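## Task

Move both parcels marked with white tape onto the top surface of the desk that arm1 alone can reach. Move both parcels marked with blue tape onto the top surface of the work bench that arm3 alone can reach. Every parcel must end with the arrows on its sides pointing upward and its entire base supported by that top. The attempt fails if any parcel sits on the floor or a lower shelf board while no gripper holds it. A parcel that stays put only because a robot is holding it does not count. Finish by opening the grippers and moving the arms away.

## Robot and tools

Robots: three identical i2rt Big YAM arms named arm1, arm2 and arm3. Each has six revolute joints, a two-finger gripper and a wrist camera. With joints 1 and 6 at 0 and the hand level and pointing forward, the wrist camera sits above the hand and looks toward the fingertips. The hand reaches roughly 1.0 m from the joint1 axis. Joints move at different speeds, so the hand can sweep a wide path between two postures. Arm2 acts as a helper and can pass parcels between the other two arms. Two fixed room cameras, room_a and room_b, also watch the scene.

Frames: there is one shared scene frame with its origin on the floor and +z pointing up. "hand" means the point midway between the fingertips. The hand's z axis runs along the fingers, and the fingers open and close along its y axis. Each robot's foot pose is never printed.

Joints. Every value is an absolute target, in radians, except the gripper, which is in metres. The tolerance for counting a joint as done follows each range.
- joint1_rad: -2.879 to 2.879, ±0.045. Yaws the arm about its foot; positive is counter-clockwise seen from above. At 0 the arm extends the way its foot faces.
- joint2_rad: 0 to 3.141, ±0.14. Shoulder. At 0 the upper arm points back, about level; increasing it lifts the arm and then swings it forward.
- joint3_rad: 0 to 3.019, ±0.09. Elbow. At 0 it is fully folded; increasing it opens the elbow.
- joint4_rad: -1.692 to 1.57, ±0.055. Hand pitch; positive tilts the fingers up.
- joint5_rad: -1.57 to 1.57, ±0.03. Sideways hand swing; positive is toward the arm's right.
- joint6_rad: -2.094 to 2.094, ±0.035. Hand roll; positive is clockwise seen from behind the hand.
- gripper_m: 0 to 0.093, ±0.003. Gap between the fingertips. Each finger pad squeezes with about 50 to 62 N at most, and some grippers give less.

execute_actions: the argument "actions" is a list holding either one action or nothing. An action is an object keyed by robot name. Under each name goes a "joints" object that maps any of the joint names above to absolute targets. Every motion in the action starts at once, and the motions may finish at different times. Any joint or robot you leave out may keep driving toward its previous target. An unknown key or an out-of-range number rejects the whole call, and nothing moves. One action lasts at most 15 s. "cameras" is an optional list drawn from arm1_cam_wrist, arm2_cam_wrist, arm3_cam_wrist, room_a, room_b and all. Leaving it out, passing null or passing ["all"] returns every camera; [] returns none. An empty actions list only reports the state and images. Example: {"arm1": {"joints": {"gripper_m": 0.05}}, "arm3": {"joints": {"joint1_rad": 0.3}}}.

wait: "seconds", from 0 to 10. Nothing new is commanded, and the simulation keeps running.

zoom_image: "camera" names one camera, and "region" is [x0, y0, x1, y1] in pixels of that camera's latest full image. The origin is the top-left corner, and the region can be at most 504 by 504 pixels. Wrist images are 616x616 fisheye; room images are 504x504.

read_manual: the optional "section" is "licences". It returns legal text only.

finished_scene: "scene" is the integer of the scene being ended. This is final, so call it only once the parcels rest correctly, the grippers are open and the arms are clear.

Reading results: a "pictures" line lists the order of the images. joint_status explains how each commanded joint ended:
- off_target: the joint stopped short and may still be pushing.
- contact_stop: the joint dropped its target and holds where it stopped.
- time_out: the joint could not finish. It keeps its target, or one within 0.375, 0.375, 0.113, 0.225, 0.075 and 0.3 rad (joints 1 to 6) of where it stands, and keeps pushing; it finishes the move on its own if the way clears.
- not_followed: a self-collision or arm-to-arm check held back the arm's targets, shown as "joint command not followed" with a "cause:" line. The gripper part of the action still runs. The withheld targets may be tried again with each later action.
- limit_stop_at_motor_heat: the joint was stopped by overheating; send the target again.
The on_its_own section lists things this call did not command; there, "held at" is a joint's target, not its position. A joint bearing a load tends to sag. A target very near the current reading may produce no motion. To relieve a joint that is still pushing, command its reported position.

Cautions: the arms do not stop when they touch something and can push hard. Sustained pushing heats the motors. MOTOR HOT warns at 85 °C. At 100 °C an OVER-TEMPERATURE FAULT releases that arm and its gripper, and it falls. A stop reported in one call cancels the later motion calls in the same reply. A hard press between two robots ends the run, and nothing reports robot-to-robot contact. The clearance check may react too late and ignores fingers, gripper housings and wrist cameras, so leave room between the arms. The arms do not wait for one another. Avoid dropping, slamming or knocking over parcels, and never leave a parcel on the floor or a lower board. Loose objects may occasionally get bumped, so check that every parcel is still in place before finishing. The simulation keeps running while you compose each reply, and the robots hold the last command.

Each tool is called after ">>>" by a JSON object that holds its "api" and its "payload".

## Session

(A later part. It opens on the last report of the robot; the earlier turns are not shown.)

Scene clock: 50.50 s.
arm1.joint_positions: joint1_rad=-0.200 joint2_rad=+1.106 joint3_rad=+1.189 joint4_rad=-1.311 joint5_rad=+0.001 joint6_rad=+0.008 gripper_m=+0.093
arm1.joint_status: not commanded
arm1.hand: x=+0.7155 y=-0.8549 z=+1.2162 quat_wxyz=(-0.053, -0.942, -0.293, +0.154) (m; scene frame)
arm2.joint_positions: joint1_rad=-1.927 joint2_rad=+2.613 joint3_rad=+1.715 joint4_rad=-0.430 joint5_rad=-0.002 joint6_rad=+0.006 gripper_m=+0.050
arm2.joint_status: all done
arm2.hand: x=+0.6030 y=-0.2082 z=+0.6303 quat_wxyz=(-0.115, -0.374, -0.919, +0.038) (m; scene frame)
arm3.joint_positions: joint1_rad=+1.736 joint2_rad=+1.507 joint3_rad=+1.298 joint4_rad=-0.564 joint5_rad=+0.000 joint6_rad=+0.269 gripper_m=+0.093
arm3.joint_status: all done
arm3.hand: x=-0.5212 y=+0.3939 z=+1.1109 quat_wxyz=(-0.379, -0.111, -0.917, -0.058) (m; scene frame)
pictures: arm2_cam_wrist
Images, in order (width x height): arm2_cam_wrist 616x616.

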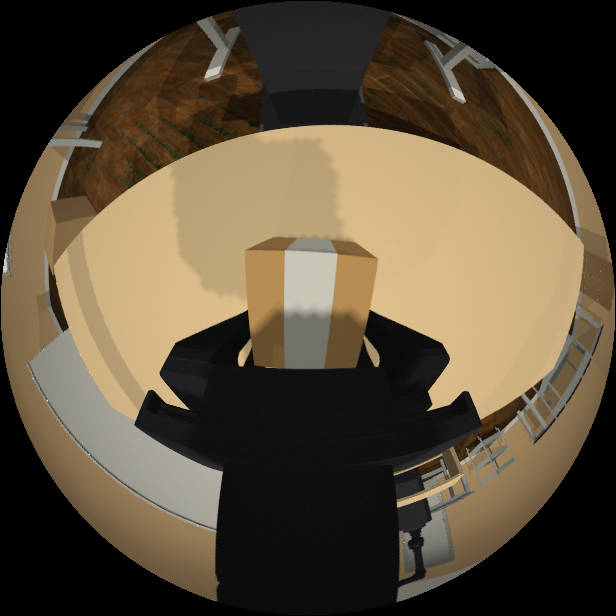

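>>> {"api": "execute_actions", "payload": {"actions": [{"arm3":{"joints":{"joint2_rad":2.39,"joint3_rad":1.77,"joint4_rad":-0.63}},"arm2":{"joints":{"joint2_rad":2.60,"gripper_m":0.093}}}], "cameras": ["arm3_cam_wrist"]}}

>>> {"api": "execute_actions", "payload": {"actions": [{"arm2":{"joints":{"joint2_rad":0.9,"joint3_rad":1.5,"joint4_rad":-1.0}}}], "cameras": []}}

>>> {"api": "execute_actions", "payload": {"actions": [{"arm2":{"joints":{"joint1_rad":-0.3}},"arm1":{"joints":{"joint1_rad":-1.62,"joint2_rad":1.7,"joint3_rad":1.39,"joint4_rad":-0.34}}}], "cameras": []}}

>>> {"api": "execute_actions", "payload": {"actions": [{"arm1":{"joints":{"joint2_rad":2.35}}}], "cameras": ["arm1_cam_wrist","arm3_cam_wrist"]}}

Scene clock: 53.00 s.
arm1.joint_positions: joint1_rad=-0.200 joint2_rad=+1.106 joint3_rad=+1.189 joint4_rad=-1.311 joint5_rad=+0.001 joint6_rad=+0.008 gripper_m=+0.093
arm1.joint_status: not commanded
arm1.hand: x=+0.7155 y=-0.8549 z=+1.2162 quat_wxyz=(-0.053, -0.942, -0.293, +0.154) (m; scene frame)
arm2.joint_positions: joint1_rad=-1.927 joint2_rad=+2.613 joint3_rad=+1.715 joint4_rad=-0.426 joint5_rad=-0.002 joint6_rad=+0.006 gripper_m=+0.093
arm2.joint_status: all done
arm2.hand: x=+0.6039 y=-0.2091 z=+0.6309 quat_wxyz=(-0.117, -0.374, -0.919, +0.039) (m; scene frame)
arm3.joint_positions: joint1_rad=+1.736 joint2_rad=+2.412 joint3_rad=+1.738 joint4_rad=-0.625 joint5_rad=+0.000 joint6_rad=+0.269 gripper_m=+0.093
arm3.joint_status: all done
arm3.hand: x=-0.4270 y=+0.3973 z=+0.7050 quat_wxyz=(-0.129, -0.119, -0.984, -0.020) (m; scene frame)
pictures: arm3_cam_wrist
Images, in order (width x height): arm3_cam_wrist 616x616.

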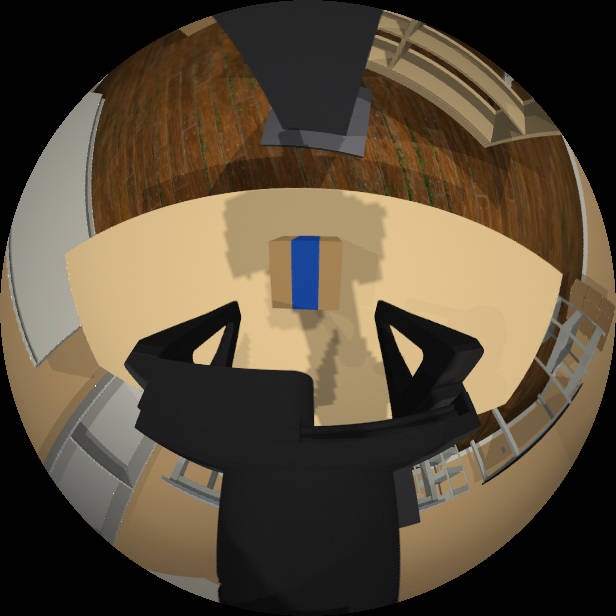

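Scene clock: 55.13 s.
arm1.joint_positions: joint1_rad=-0.200 joint2_rad=+1.106 joint3_rad=+1.189 joint4_rad=-1.311 joint5_rad=+0.001 joint6_rad=+0.008 gripper_m=+0.093
arm1.joint_status: not commanded
arm1.hand: x=+0.7155 y=-0.8549 z=+1.2162 quat_wxyz=(-0.053, -0.942, -0.293, +0.154) (m; scene frame)
arm2.joint_positions: joint1_rad=-1.927 joint2_rad=+0.897 joint3_rad=+1.492 joint4_rad=-0.987 joint5_rad=-0.002 joint6_rad=+0.006 gripper_m=+0.093
arm2.joint_status: all done
arm2.hand: x=+0.3815 y=-0.0102 z=+1.4941 quat_wxyz=(-0.518, -0.316, -0.769, +0.201) (m; scene frame)
arm3.joint_positions: joint1_rad=+1.736 joint2_rad=+2.412 joint3_rad=+1.738 joint4_rad=-0.625 joint5_rad=+0.000 joint6_rad=+0.269 gripper_m=+0.093
arm3.joint_status: not commanded
arm3.hand: x=-0.4270 y=+0.3973 z=+0.7050 quat_wxyz=(-0.129, -0.119, -0.984, -0.020) (m; scene frame)
pictures: none
No camera images: the call's "cameras" was empty. Leave "cameras" out to get every camera's image.

Scene clock: 56.93 s.
arm1.joint_positions: joint1_rad=-1.627 joint2_rad=+1.724 joint3_rad=+1.368 joint4_rad=-0.363 joint5_rad=+0.002 joint6_rad=+0.008 gripper_m=+0.093
arm1.joint_status: all done
arm1.hand: x=+0.5517 y=-0.1366 z=+1.1155 quat_wxyz=(+0.167, -0.838, +0.362, +0.373) (m; scene frame)
arm2.joint_positions: joint1_rad=-0.303 joint2_rad=+0.905 joint3_rad=+1.492 joint4_rad=-0.987 joint5_rad=-0.001 joint6_rad=+0.005 gripper_m=+0.093
arm2.joint_status: all done
arm2.hand: x=+0.3588 y=+0.5469 z=+1.4966 quat_wxyz=(-0.507, +0.343, -0.756, -0.234) (m; scene frame)
arm3.joint_positions: joint1_rad=+1.736 joint2_rad=+2.412 joint3_rad=+1.738 joint4_rad=-0.625 joint5_rad=+0.000 joint6_rad=+0.269 gripper_m=+0.093
arm3.joint_status: not commanded
arm3.hand: x=-0.4270 y=+0.3973 z=+0.7050 quat_wxyz=(-0.129, -0.119, -0.984, -0.020) (m; scene frame)
pictures: none
No camera images: the call's "cameras" was empty. Leave "cameras" out to get every camera's image.

Scene clock: 58.47 s.
arm1.joint_positions: joint1_rad=-1.627 joint2_rad=+2.380 joint3_rad=+1.360 joint4_rad=-0.349 joint5_rad=+0.002 joint6_rad=+0.008 gripper_m=+0.093
arm1.joint_status: all done
arm1.hand: x=+0.6258 y=-0.2064 z=+0.6937 quat_wxyz=(+0.045, -0.913, +0.397, +0.086) (m; scene frame)
arm2.joint_positions: joint1_rad=-0.303 joint2_rad=+0.905 joint3_rad=+1.492 joint4_rad=-0.987 joint5_rad=-0.001 joint6_rad=+0.005 gripper_m=+0.093
arm2.joint_status: not commanded
arm2.hand: x=+0.3588 y=+0.5469 z=+1.4966 quat_wxyz=(-0.507, +0.343, -0.756, -0.234) (m; scene frame)
arm3.joint_positions: joint1_rad=+1.736 joint2_rad=+2.412 joint3_rad=+1.738 joint4_rad=-0.625 joint5_rad=+0.000 joint6_rad=+0.269 gripper_m=+0.093
arm3.joint_status: not commanded
arm3.hand: x=-0.4270 y=+0.3973 z=+0.7050 quat_wxyz=(-0.129, -0.119, -0.984, -0.020) (m; scene frame)
pictures: arm1_cam_wrist, arm3_cam_wrist
Images, in order (width x height): arm1_cam_wrist 616x616, arm3_cam_wrist 616x616.

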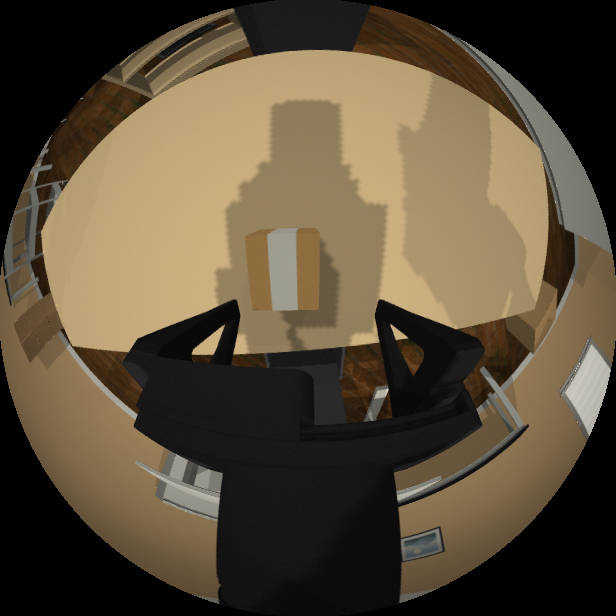

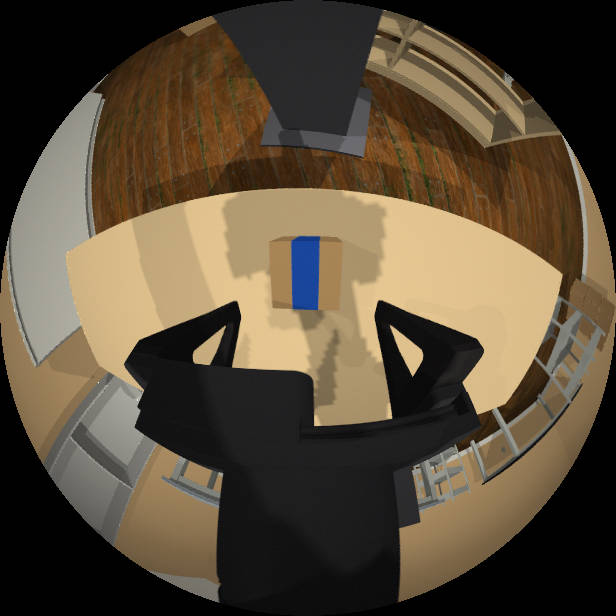

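>>> {"api": "execute_actions", "payload": {"actions": [{"arm1":{"joints":{"joint1_rad":-1.585,"joint2_rad":2.41,"joint3_rad":1.45,"joint4_rad":-0.29}},"arm3":{"joints":{"joint2_rad":2.53,"joint3_rad":1.84,"joint4_rad":-0.54}}}], "cameras": ["arm1_cam_wrist"]}}

>>> {"api": "execute_actions", "payload": {"actions": [{"arm1":{"joints":{"joint2_rad":2.5,"joint3_rad":1.475,"joint4_rad":-0.25}}}], "cameras": ["arm1_cam_wrist","arm3_cam_wrist"]}}

Scene clock: 60.13 s.
arm1.joint_positions: joint1_rad=-1.582 joint2_rad=+2.399 joint3_rad=+1.425 joint4_rad=-0.305 joint5_rad=+0.002 joint6_rad=+0.008 gripper_m=+0.093
arm1.joint_status: all done
arm1.hand: x=+0.5778 y=-0.1969 z=+0.7018 quat_wxyz=(+0.060, -0.917, +0.374, +0.128) (m; scene frame)
arm2.joint_positions: joint1_rad=-0.303 joint2_rad=+0.905 joint3_rad=+1.492 joint4_rad=-0.987 joint5_rad=-0.001 joint6_rad=+0.005 gripper_m=+0.093
arm2.joint_status: not commanded
arm2.hand: x=+0.3588 y=+0.5469 z=+1.4966 quat_wxyz=(-0.507, +0.343, -0.756, -0.234) (m; scene frame)
arm3.joint_positions: joint1_rad=+1.736 joint2_rad=+2.541 joint3_rad=+1.809 joint4_rad=-0.553 joint5_rad=+0.001 joint6_rad=+0.267 gripper_m=+0.093
arm3.joint_status: all done
arm3.hand: x=-0.4156 y=+0.3975 z=+0.6450 quat_wxyz=(-0.135, -0.118, -0.984, -0.021) (m; scene frame)
pictures: arm1_cam_wrist
Images, in order (width x height): arm1_cam_wrist 616x616.

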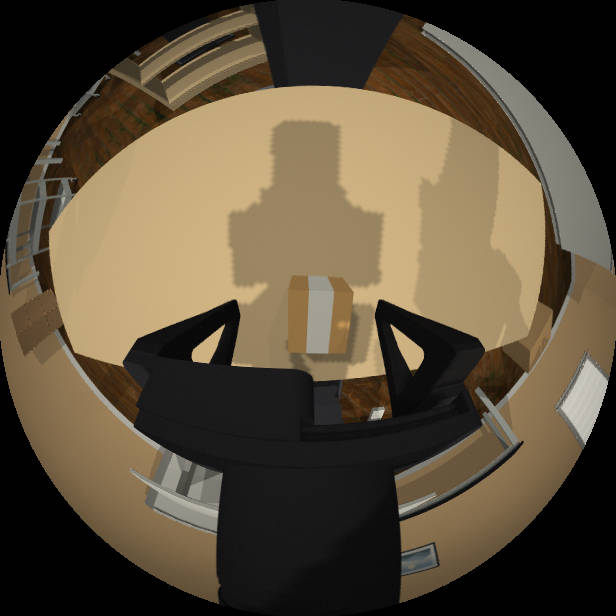

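Scene clock: 61.20 s.
arm1.joint_positions: joint1_rad=-1.582 joint2_rad=+2.512 joint3_rad=+1.456 joint4_rad=-0.264 joint5_rad=+0.002 joint6_rad=+0.008 gripper_m=+0.093
arm1.joint_status: all done
arm1.hand: x=+0.5901 y=-0.2077 z=+0.6442 quat_wxyz=(+0.052, -0.919, +0.375, +0.108) (m; scene frame)
arm2.joint_positions: joint1_rad=-0.303 joint2_rad=+0.905 joint3_rad=+1.492 joint4_rad=-0.987 joint5_rad=-0.001 joint6_rad=+0.005 gripper_m=+0.093
arm2.joint_status: not commanded
arm2.hand: x=+0.3588 y=+0.5469 z=+1.4966 quat_wxyz=(-0.507, +0.343, -0.756, -0.234) (m; scene frame)
arm3.joint_positions: joint1_rad=+1.736 joint2_rad=+2.541 joint3_rad=+1.809 joint4_rad=-0.553 joint5_rad=+0.001 joint6_rad=+0.267 gripper_m=+0.093
arm3.joint_status: not commanded
arm3.hand: x=-0.4156 y=+0.3975 z=+0.6450 quat_wxyz=(-0.135, -0.118, -0.984, -0.021) (m; scene frame)
pictures: arm1_cam_wrist, arm3_cam_wrist
Images, in order (width x height): arm1_cam_wrist 616x616, arm3_cam_wrist 616x616.

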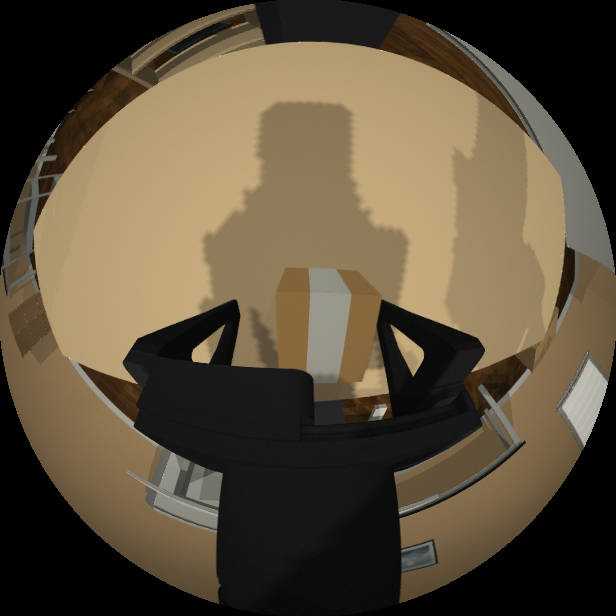

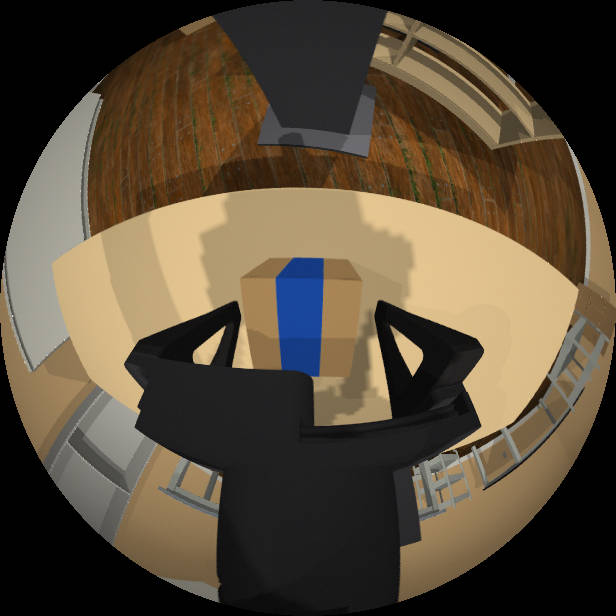

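>>> {"api": "execute_actions", "payload": {"actions": [{"arm1":{"joints":{"joint1_rad":-1.602,"joint2_rad":2.535,"joint4_rad":-0.31}},"arm3":{"joints":{"joint2_rad":2.565,"joint4_rad":-0.58}}}], "cameras": ["arm1_cam_wrist","arm3_cam_wrist"]}}

Scene clock: 62.27 s.
arm1.joint_positions: joint1_rad=-1.597 joint2_rad=+2.528 joint3_rad=+1.456 joint4_rad=-0.298 joint5_rad=+0.002 joint6_rad=+0.008 gripper_m=+0.093
arm1.joint_status: all done
arm1.hand: x=+0.6067 y=-0.2115 z=+0.6337 quat_wxyz=(+0.043, -0.919, +0.383, +0.086) (m; scene frame)
arm2.joint_positions: joint1_rad=-0.303 joint2_rad=+0.905 joint3_rad=+1.492 joint4_rad=-0.987 joint5_rad=-0.001 joint6_rad=+0.005 gripper_m=+0.093
arm2.joint_status: not commanded
arm2.hand: x=+0.3588 y=+0.5469 z=+1.4966 quat_wxyz=(-0.507, +0.343, -0.756, -0.234) (m; scene frame)
arm3.joint_positions: joint1_rad=+1.736 joint2_rad=+2.544 joint3_rad=+1.809 joint4_rad=-0.562 joint5_rad=+0.001 joint6_rad=+0.265 gripper_m=+0.093
arm3.joint_status: all done
arm3.hand: x=-0.4186 y=+0.3974 z=+0.6425 quat_wxyz=(-0.130, -0.117, -0.984, -0.020) (m; scene frame)
pictures: arm1_cam_wrist, arm3_cam_wrist
Images, in order (width x height): arm1_cam_wrist 616x616, arm3_cam_wrist 616x616.

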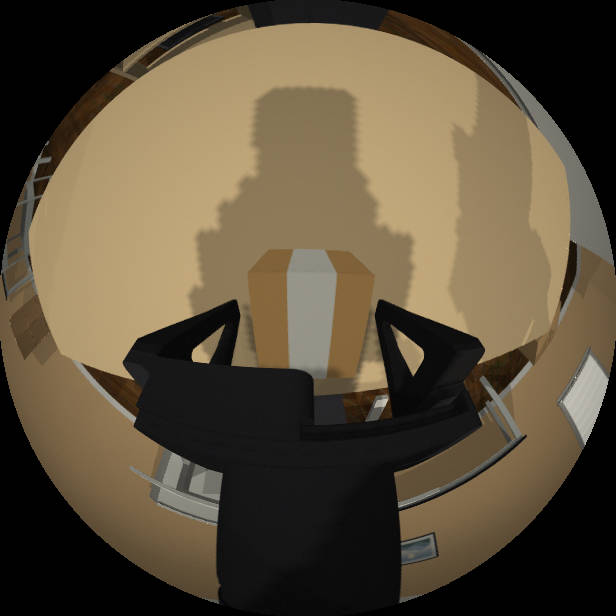

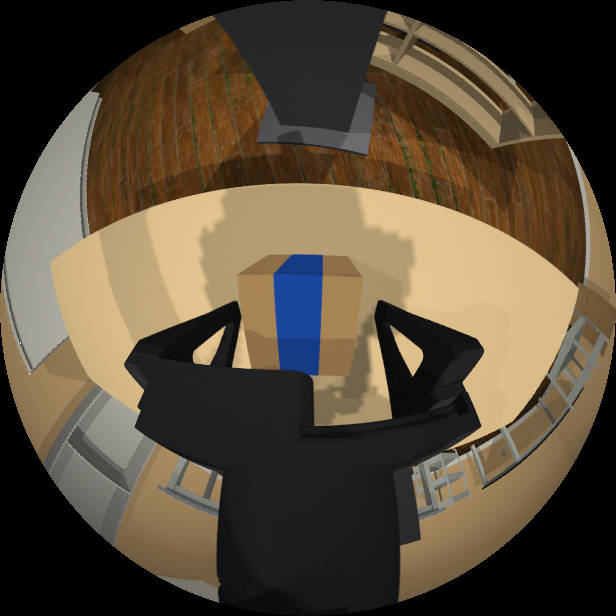

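>>> {"api": "execute_actions", "payload": {"actions": [{"arm1":{"joints":{"gripper_m":0.04}},"arm3":{"joints":{"gripper_m":0.04}}}], "cameras": []}}

>>> {"api": "execute_actions", "payload": {"actions": [{"arm1":{"joints":{"joint2_rad":1.9}},"arm3":{"joints":{"joint2_rad":1.95}}}], "cameras": ["arm1_cam_wrist","arm3_cam_wrist"]}}

Scene clock: 63.10 s.
arm1.joint_positions: joint1_rad=-1.597 joint2_rad=+2.528 joint3_rad=+1.456 joint4_rad=-0.298 joint5_rad=+0.002 joint6_rad=+0.008 gripper_m=+0.049
arm1.joint_status: gripper_m off_target (ended at +0.049, target +0.040)
arm1.hand: x=+0.6067 y=-0.2115 z=+0.6337 quat_wxyz=(+0.043, -0.919, +0.383, +0.086) (m; scene frame)
arm2.joint_positions: joint1_rad=-0.303 joint2_rad=+0.905 joint3_rad=+1.492 joint4_rad=-0.987 joint5_rad=-0.001 joint6_rad=+0.005 gripper_m=+0.093
arm2.joint_status: not commanded
arm2.hand: x=+0.3588 y=+0.5469 z=+1.4966 quat_wxyz=(-0.507, +0.343, -0.756, -0.234) (m; scene frame)
arm3.joint_positions: joint1_rad=+1.735 joint2_rad=+2.545 joint3_rad=+1.809 joint4_rad=-0.565 joint5_rad=+0.002 joint6_rad=+0.265 gripper_m=+0.049
arm3.joint_status: gripper_m off_target (ended at +0.049, target +0.040)
arm3.hand: x=-0.4198 y=+0.3964 z=+0.6413 quat_wxyz=(-0.128, -0.118, -0.985, -0.019) (m; scene frame)
pictures: none
No camera images: the call's "cameras" was empty. Leave "cameras" out to get every camera's image.

Scene clock: 64.97 s.
arm1.joint_positions: joint1_rad=-1.597 joint2_rad=+1.914 joint3_rad=+1.454 joint4_rad=-0.309 joint5_rad=+0.002 joint6_rad=+0.008 gripper_m=+0.049
arm1.joint_status: all done
arm1.hand: x=+0.5080 y=-0.1210 z=+1.0394 quat_wxyz=(+0.153, -0.852, +0.353, +0.355) (m; scene frame)
arm2.joint_positions: joint1_rad=-0.303 joint2_rad=+0.905 joint3_rad=+1.492 joint4_rad=-0.987 joint5_rad=-0.001 joint6_rad=+0.005 gripper_m=+0.093
arm2.joint_status: not commanded
arm2.hand: x=+0.3588 y=+0.5469 z=+1.4966 quat_wxyz=(-0.507, +0.343, -0.756, -0.234) (m; scene frame)
arm3.joint_positions: joint1_rad=+1.735 joint2_rad=+1.979 joint3_rad=+1.828 joint4_rad=-0.577 joint5_rad=+0.002 joint6_rad=+0.265 gripper_m=+0.049
arm3.joint_status: all done
arm3.hand: x=-0.3412 y=+0.3977 z=+1.0768 quat_wxyz=(-0.400, -0.109, -0.908, -0.059) (m; scene frame)
pictures: arm1_cam_wrist, arm3_cam_wrist
Images, in order (width x height): arm1_cam_wrist 616x616, arm3_cam_wrist 616x616.

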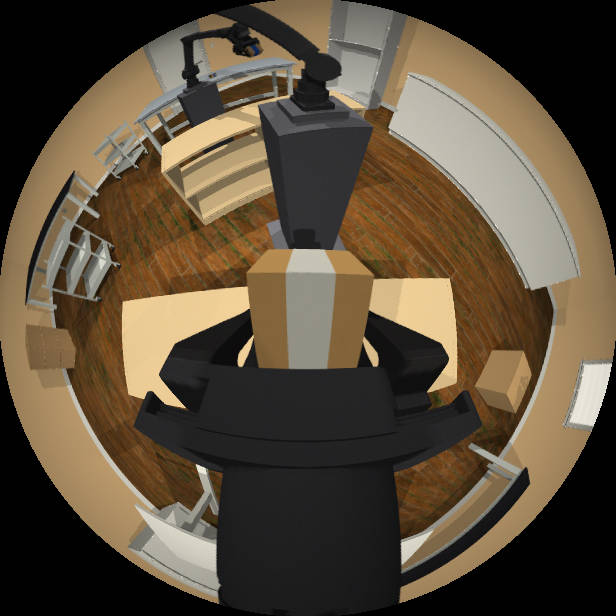

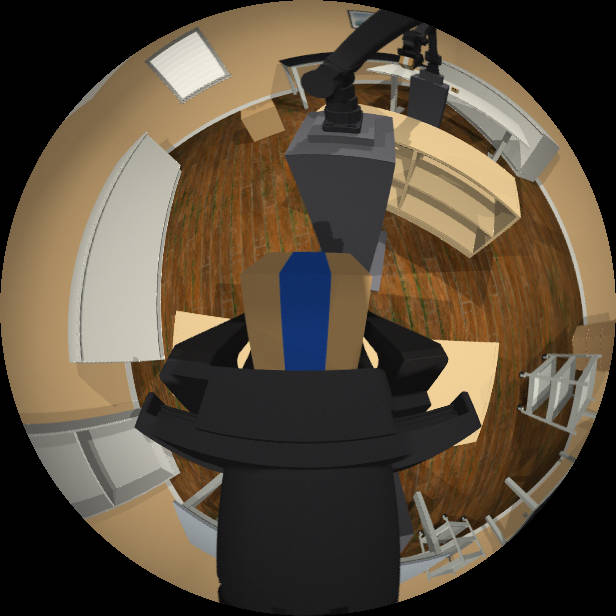

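>>> {"api": "execute_actions", "payload": {"actions": [{"arm1":{"joints":{"joint1_rad":0.95,"joint3_rad":1.37,"joint4_rad":-0.46}},"arm3":{"joints":{"joint1_rad":-1.6,"joint2_rad":1.7,"joint3_rad":1.33,"joint4_rad":-0.54,"joint6_rad":0}}}], "cameras": []}}

>>> {"api": "execute_actions", "payload": {"actions": [{"arm1":{"joints":{"joint2_rad":2.19}},"arm3":{"joints":{"joint2_rad":2.01}}}]}}

Scene clock: 67.93 s.
arm1.joint_positions: joint1_rad=+0.956 joint2_rad=+1.917 joint3_rad=+1.346 joint4_rad=-0.451 joint5_rad=-0.001 joint6_rad=+0.007 gripper_m=+0.049
arm1.joint_status: all done
arm1.hand: x=+1.1579 y=-1.2892 z=+0.9696 quat_wxyz=(-0.216, -0.614, -0.741, +0.164) (m; scene frame)
arm2.joint_positions: joint1_rad=-0.303 joint2_rad=+0.905 joint3_rad=+1.492 joint4_rad=-0.987 joint5_rad=-0.001 joint6_rad=+0.005 gripper_m=+0.093
arm2.joint_status: not commanded
arm2.hand: x=+0.3588 y=+0.5469 z=+1.4966 quat_wxyz=(-0.507, +0.343, -0.756, -0.234) (m; scene frame)
arm3.joint_positions: joint1_rad=-1.608 joint2_rad=+1.730 joint3_rad=+1.330 joint4_rad=-0.554 joint5_rad=+0.001 joint6_rad=+0.011 gripper_m=+0.049
arm3.joint_status: all done
arm3.hand: x=-1.7707 y=+0.4886 z=+1.0067 quat_wxyz=(+0.026, -0.947, +0.088, +0.308) (m; scene frame)
pictures: none
No camera images: the call's "cameras" was empty. Leave "cameras" out to get every camera's image.

Scene clock: 69.27 s.
arm1.joint_positions: joint1_rad=+0.956 joint2_rad=+2.226 joint3_rad=+1.340 joint4_rad=-0.457 joint5_rad=-0.001 joint6_rad=+0.007 gripper_m=+0.049
arm1.joint_status: all done
arm1.hand: x=+1.1490 y=-1.2291 z=+0.7761 quat_wxyz=(-0.094, -0.633, -0.766, +0.065) (m; scene frame)
arm2.joint_positions: joint1_rad=-0.303 joint2_rad=+0.905 joint3_rad=+1.492 joint4_rad=-0.987 joint5_rad=-0.001 joint6_rad=+0.005 gripper_m=+0.093
arm2.joint_status: not commanded
arm2.hand: x=+0.3588 y=+0.5469 z=+1.4966 quat_wxyz=(-0.507, +0.343, -0.756, -0.234) (m; scene frame)
arm3.joint_positions: joint1_rad=-1.608 joint2_rad=+2.039 joint3_rad=+1.310 joint4_rad=-0.553 joint5_rad=+0.001 joint6_rad=+0.011 gripper_m=+0.049
arm3.joint_status: all done
arm3.hand: x=-1.7386 y=+0.4829 z=+0.8099 quat_wxyz=(+0.013, -0.985, +0.091, +0.149) (m; scene frame)
pictures: arm1_cam_wrist, arm2_cam_wrist, arm3_cam_wrist, room_a, room_b
Images, in order (width x height): arm1_cam_wrist 616x616, arm2_cam_wrist 616x616, arm3_cam_wrist 616x616, room_a 504x504, room_b 504x504.

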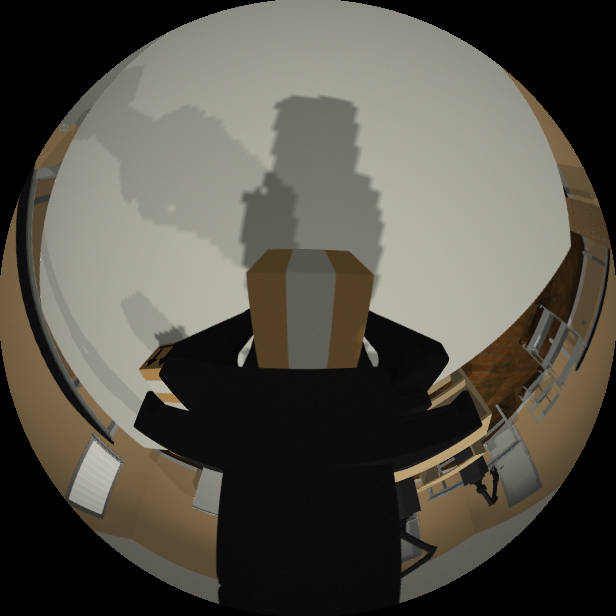

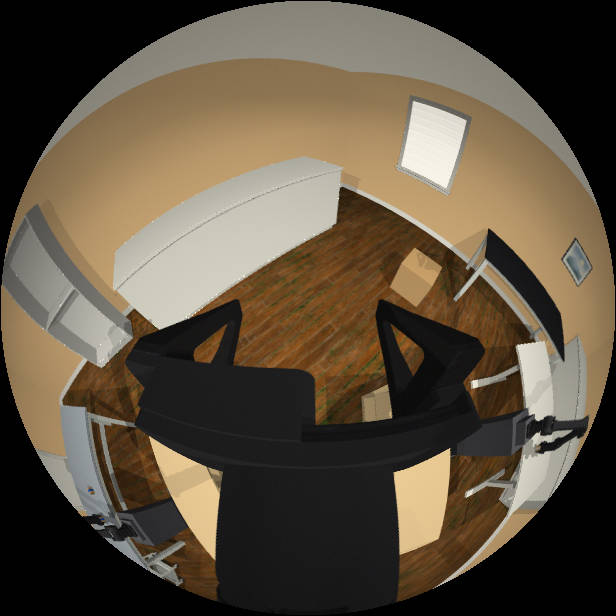

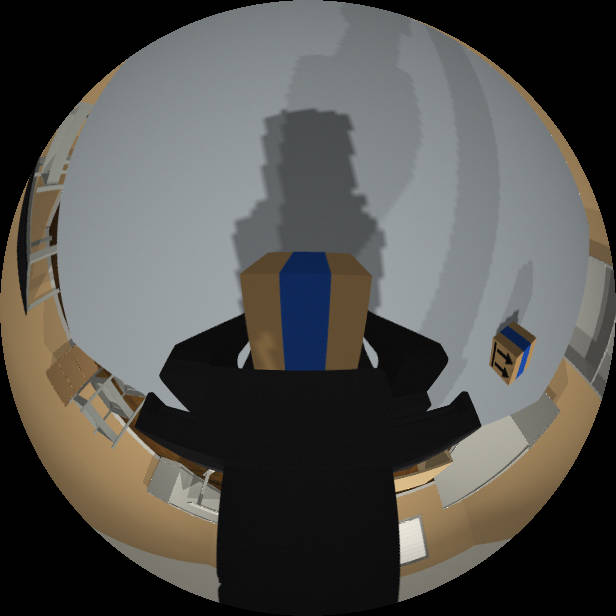

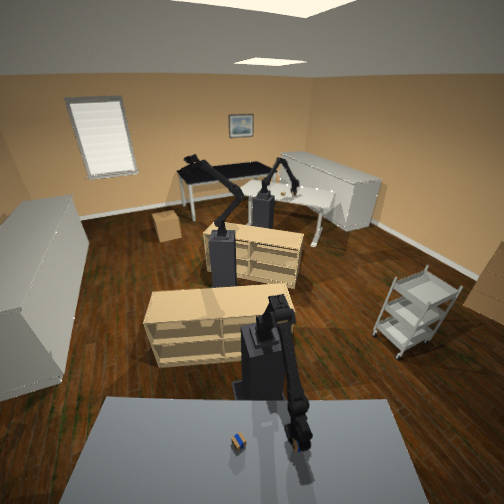

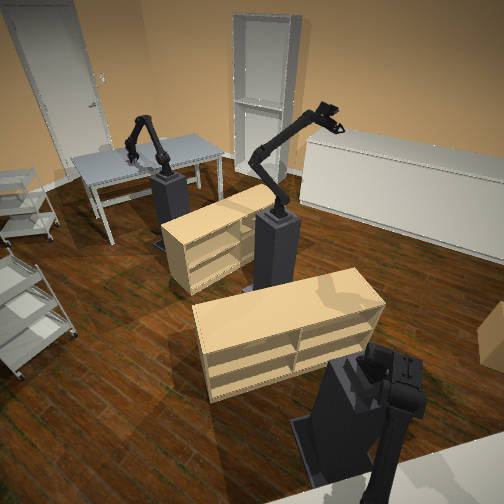

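>>> {"api": "execute_actions", "payload": {"actions": [{"arm1":{"joints":{"joint2_rad":2.265}},"arm3":{"joints":{"joint2_rad":2.07}}}], "cameras": []}}

Scene clock: 70.20 s.
arm1.joint_positions: joint1_rad=+0.956 joint2_rad=+2.267 joint3_rad=+1.340 joint4_rad=-0.457 joint5_rad=-0.001 joint6_rad=+0.007 gripper_m=+0.049
arm1.joint_status: all done
arm1.hand: x=+1.1471 y=-1.2174 z=+0.7523 quat_wxyz=(-0.078, -0.634, -0.768, +0.052) (m; scene frame)
arm2.joint_positions: joint1_rad=-0.303 joint2_rad=+0.905 joint3_rad=+1.492 joint4_rad=-0.987 joint5_rad=-0.001 joint6_rad=+0.005 gripper_m=+0.093
arm2.joint_status: not commanded
arm2.hand: x=+0.3588 y=+0.5469 z=+1.4966 quat_wxyz=(-0.507, +0.343, -0.756, -0.234) (m; scene frame)
arm3.joint_positions: joint1_rad=-1.608 joint2_rad=+2.072 joint3_rad=+1.310 joint4_rad=-0.553 joint5_rad=+0.001 joint6_rad=+0.011 gripper_m=+0.049
arm3.joint_status: all done
arm3.hand: x=-1.7325 y=+0.4818 z=+0.7904 quat_wxyz=(+0.011, -0.987, +0.092, +0.132) (m; scene frame)
pictures: none
No camera images: the call's "cameras" was empty. Leave "cameras" out to get every camera's image.

>>> {"api": "execute_actions", "payload": {"actions": [{"arm1":{"joints":{"gripper_m":0.093}},"arm3":{"joints":{"gripper_m":0.093}}}], "cameras": []}}

>>> {"api": "execute_actions", "payload": {"actions": [{"arm1":{"joints":{"joint2_rad":1.7,"joint4_rad":-0.8}},"arm3":{"joints":{"joint2_rad":1.5,"joint4_rad":-0.9}}}], "cameras": ["arm1_cam_wrist","arm3_cam_wrist","room_a"]}}

>>> {"api": "zoom_image", "payload": {"camera": "room_a", "region": [250,170,330,220]}}

>>> {"api": "zoom_image", "payload": {"camera": "room_a", "region": [210,400,350,490]}}

Scene clock: 71.10 s.
arm1.joint_positions: joint1_rad=+0.956 joint2_rad=+2.267 joint3_rad=+1.340 joint4_rad=-0.457 joint5_rad=-0.001 joint6_rad=+0.007 gripper_m=+0.093
arm1.joint_status: all done
arm1.hand: x=+1.1471 y=-1.2174 z=+0.7523 quat_wxyz=(-0.078, -0.634, -0.768, +0.052) (m; scene frame)
arm2.joint_positions: joint1_rad=-0.303 joint2_rad=+0.905 joint3_rad=+1.492 joint4_rad=-0.987 joint5_rad=-0.001 joint6_rad=+0.005 gripper_m=+0.093
arm2.joint_status: not commanded
arm2.hand: x=+0.3588 y=+0.5469 z=+1.4966 quat_wxyz=(-0.507, +0.343, -0.756, -0.234) (m; scene frame)
arm3.joint_positions: joint1_rad=-1.608 joint2_rad=+2.072 joint3_rad=+1.310 joint4_rad=-0.553 joint5_rad=+0.001 joint6_rad=+0.011 gripper_m=+0.093
arm3.joint_status: all done
arm3.hand: x=-1.7325 y=+0.4818 z=+0.7904 quat_wxyz=(+0.011, -0.987, +0.091, +0.132) (m; scene frame)
pictures: none
No camera images: the call's "cameras" was empty. Leave "cameras" out to get every camera's image.

Scene clock: 72.63 s.
arm1.joint_positions: joint1_rad=+0.956 joint2_rad=+1.702 joint3_rad=+1.353 joint4_rad=-0.789 joint5_rad=-0.001 joint6_rad=+0.007 gripper_m=+0.093
arm1.joint_status: all done
arm1.hand: x=+1.1439 y=-1.2277 z=+1.0657 quat_wxyz=(-0.172, -0.623, -0.752, +0.129) (m; scene frame)
arm2.joint_positions: joint1_rad=-0.303 joint2_rad=+0.905 joint3_rad=+1.492 joint4_rad=-0.987 joint5_rad=-0.001 joint6_rad=+0.005 gripper_m=+0.093
arm2.joint_status: not commanded
arm2.hand: x=+0.3588 y=+0.5469 z=+1.4966 quat_wxyz=(-0.507, +0.343, -0.756, -0.234) (m; scene frame)
arm3.joint_positions: joint1_rad=-1.608 joint2_rad=+1.503 joint3_rad=+1.310 joint4_rad=-0.887 joint5_rad=+0.001 joint6_rad=+0.011 gripper_m=+0.093
arm3.joint_status: all done
arm3.hand: x=-1.6829 y=+0.4732 z=+1.0845 quat_wxyz=(+0.021, -0.965, +0.089, +0.247) (m; scene frame)
pictures: arm1_cam_wrist, arm3_cam_wrist, room_a
Images, in order (width x height): arm1_cam_wrist 616x616, arm3_cam_wrist 616x616, room_a 504x504.

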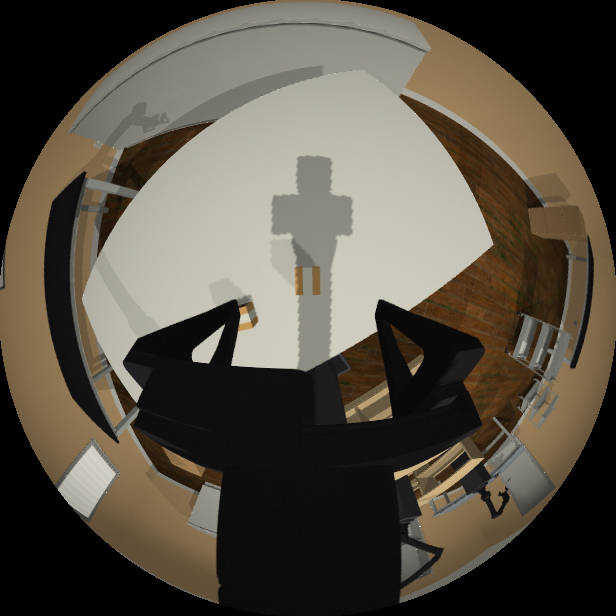

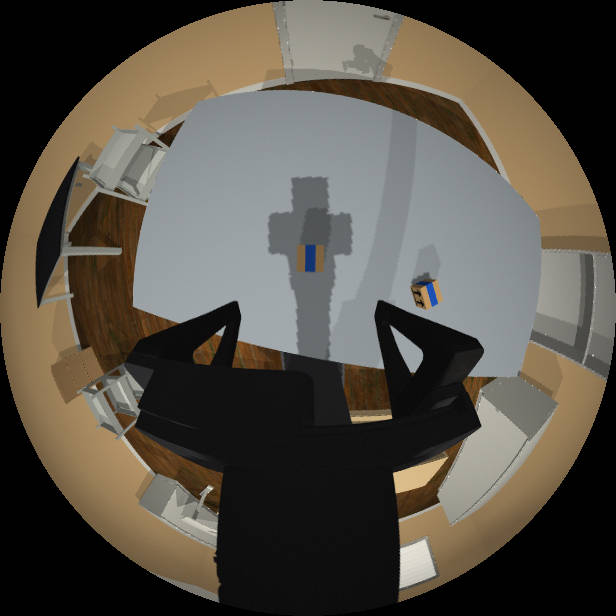

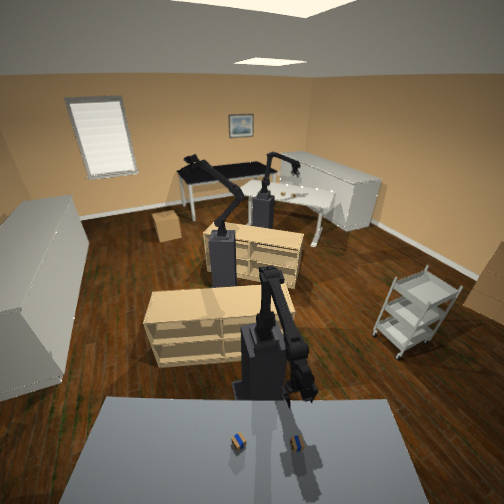

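Region (250, 170, 330, 220) of room_a's 504x504 image, scaled by 6.300, with more detail than that image has; it fills the top 315 rows of this view, and the rest is white.

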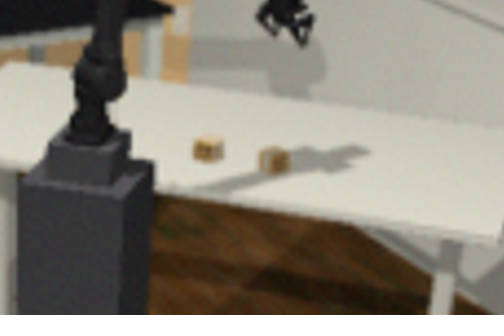

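Region (210, 400, 350, 490) of room_a's 504x504 image, scaled by 3.600, with more detail than that image has; it fills the top 324 rows of this view, and the rest is white.

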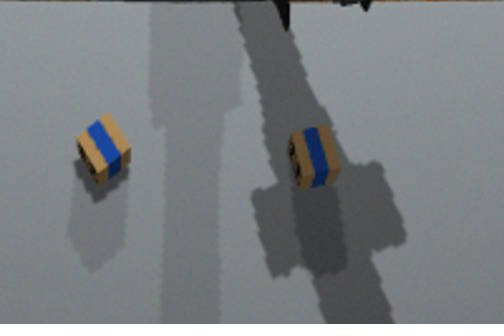

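>>> {"api": "finished_scene", "payload": {"scene": 2}}

The scene is finished: the task was done.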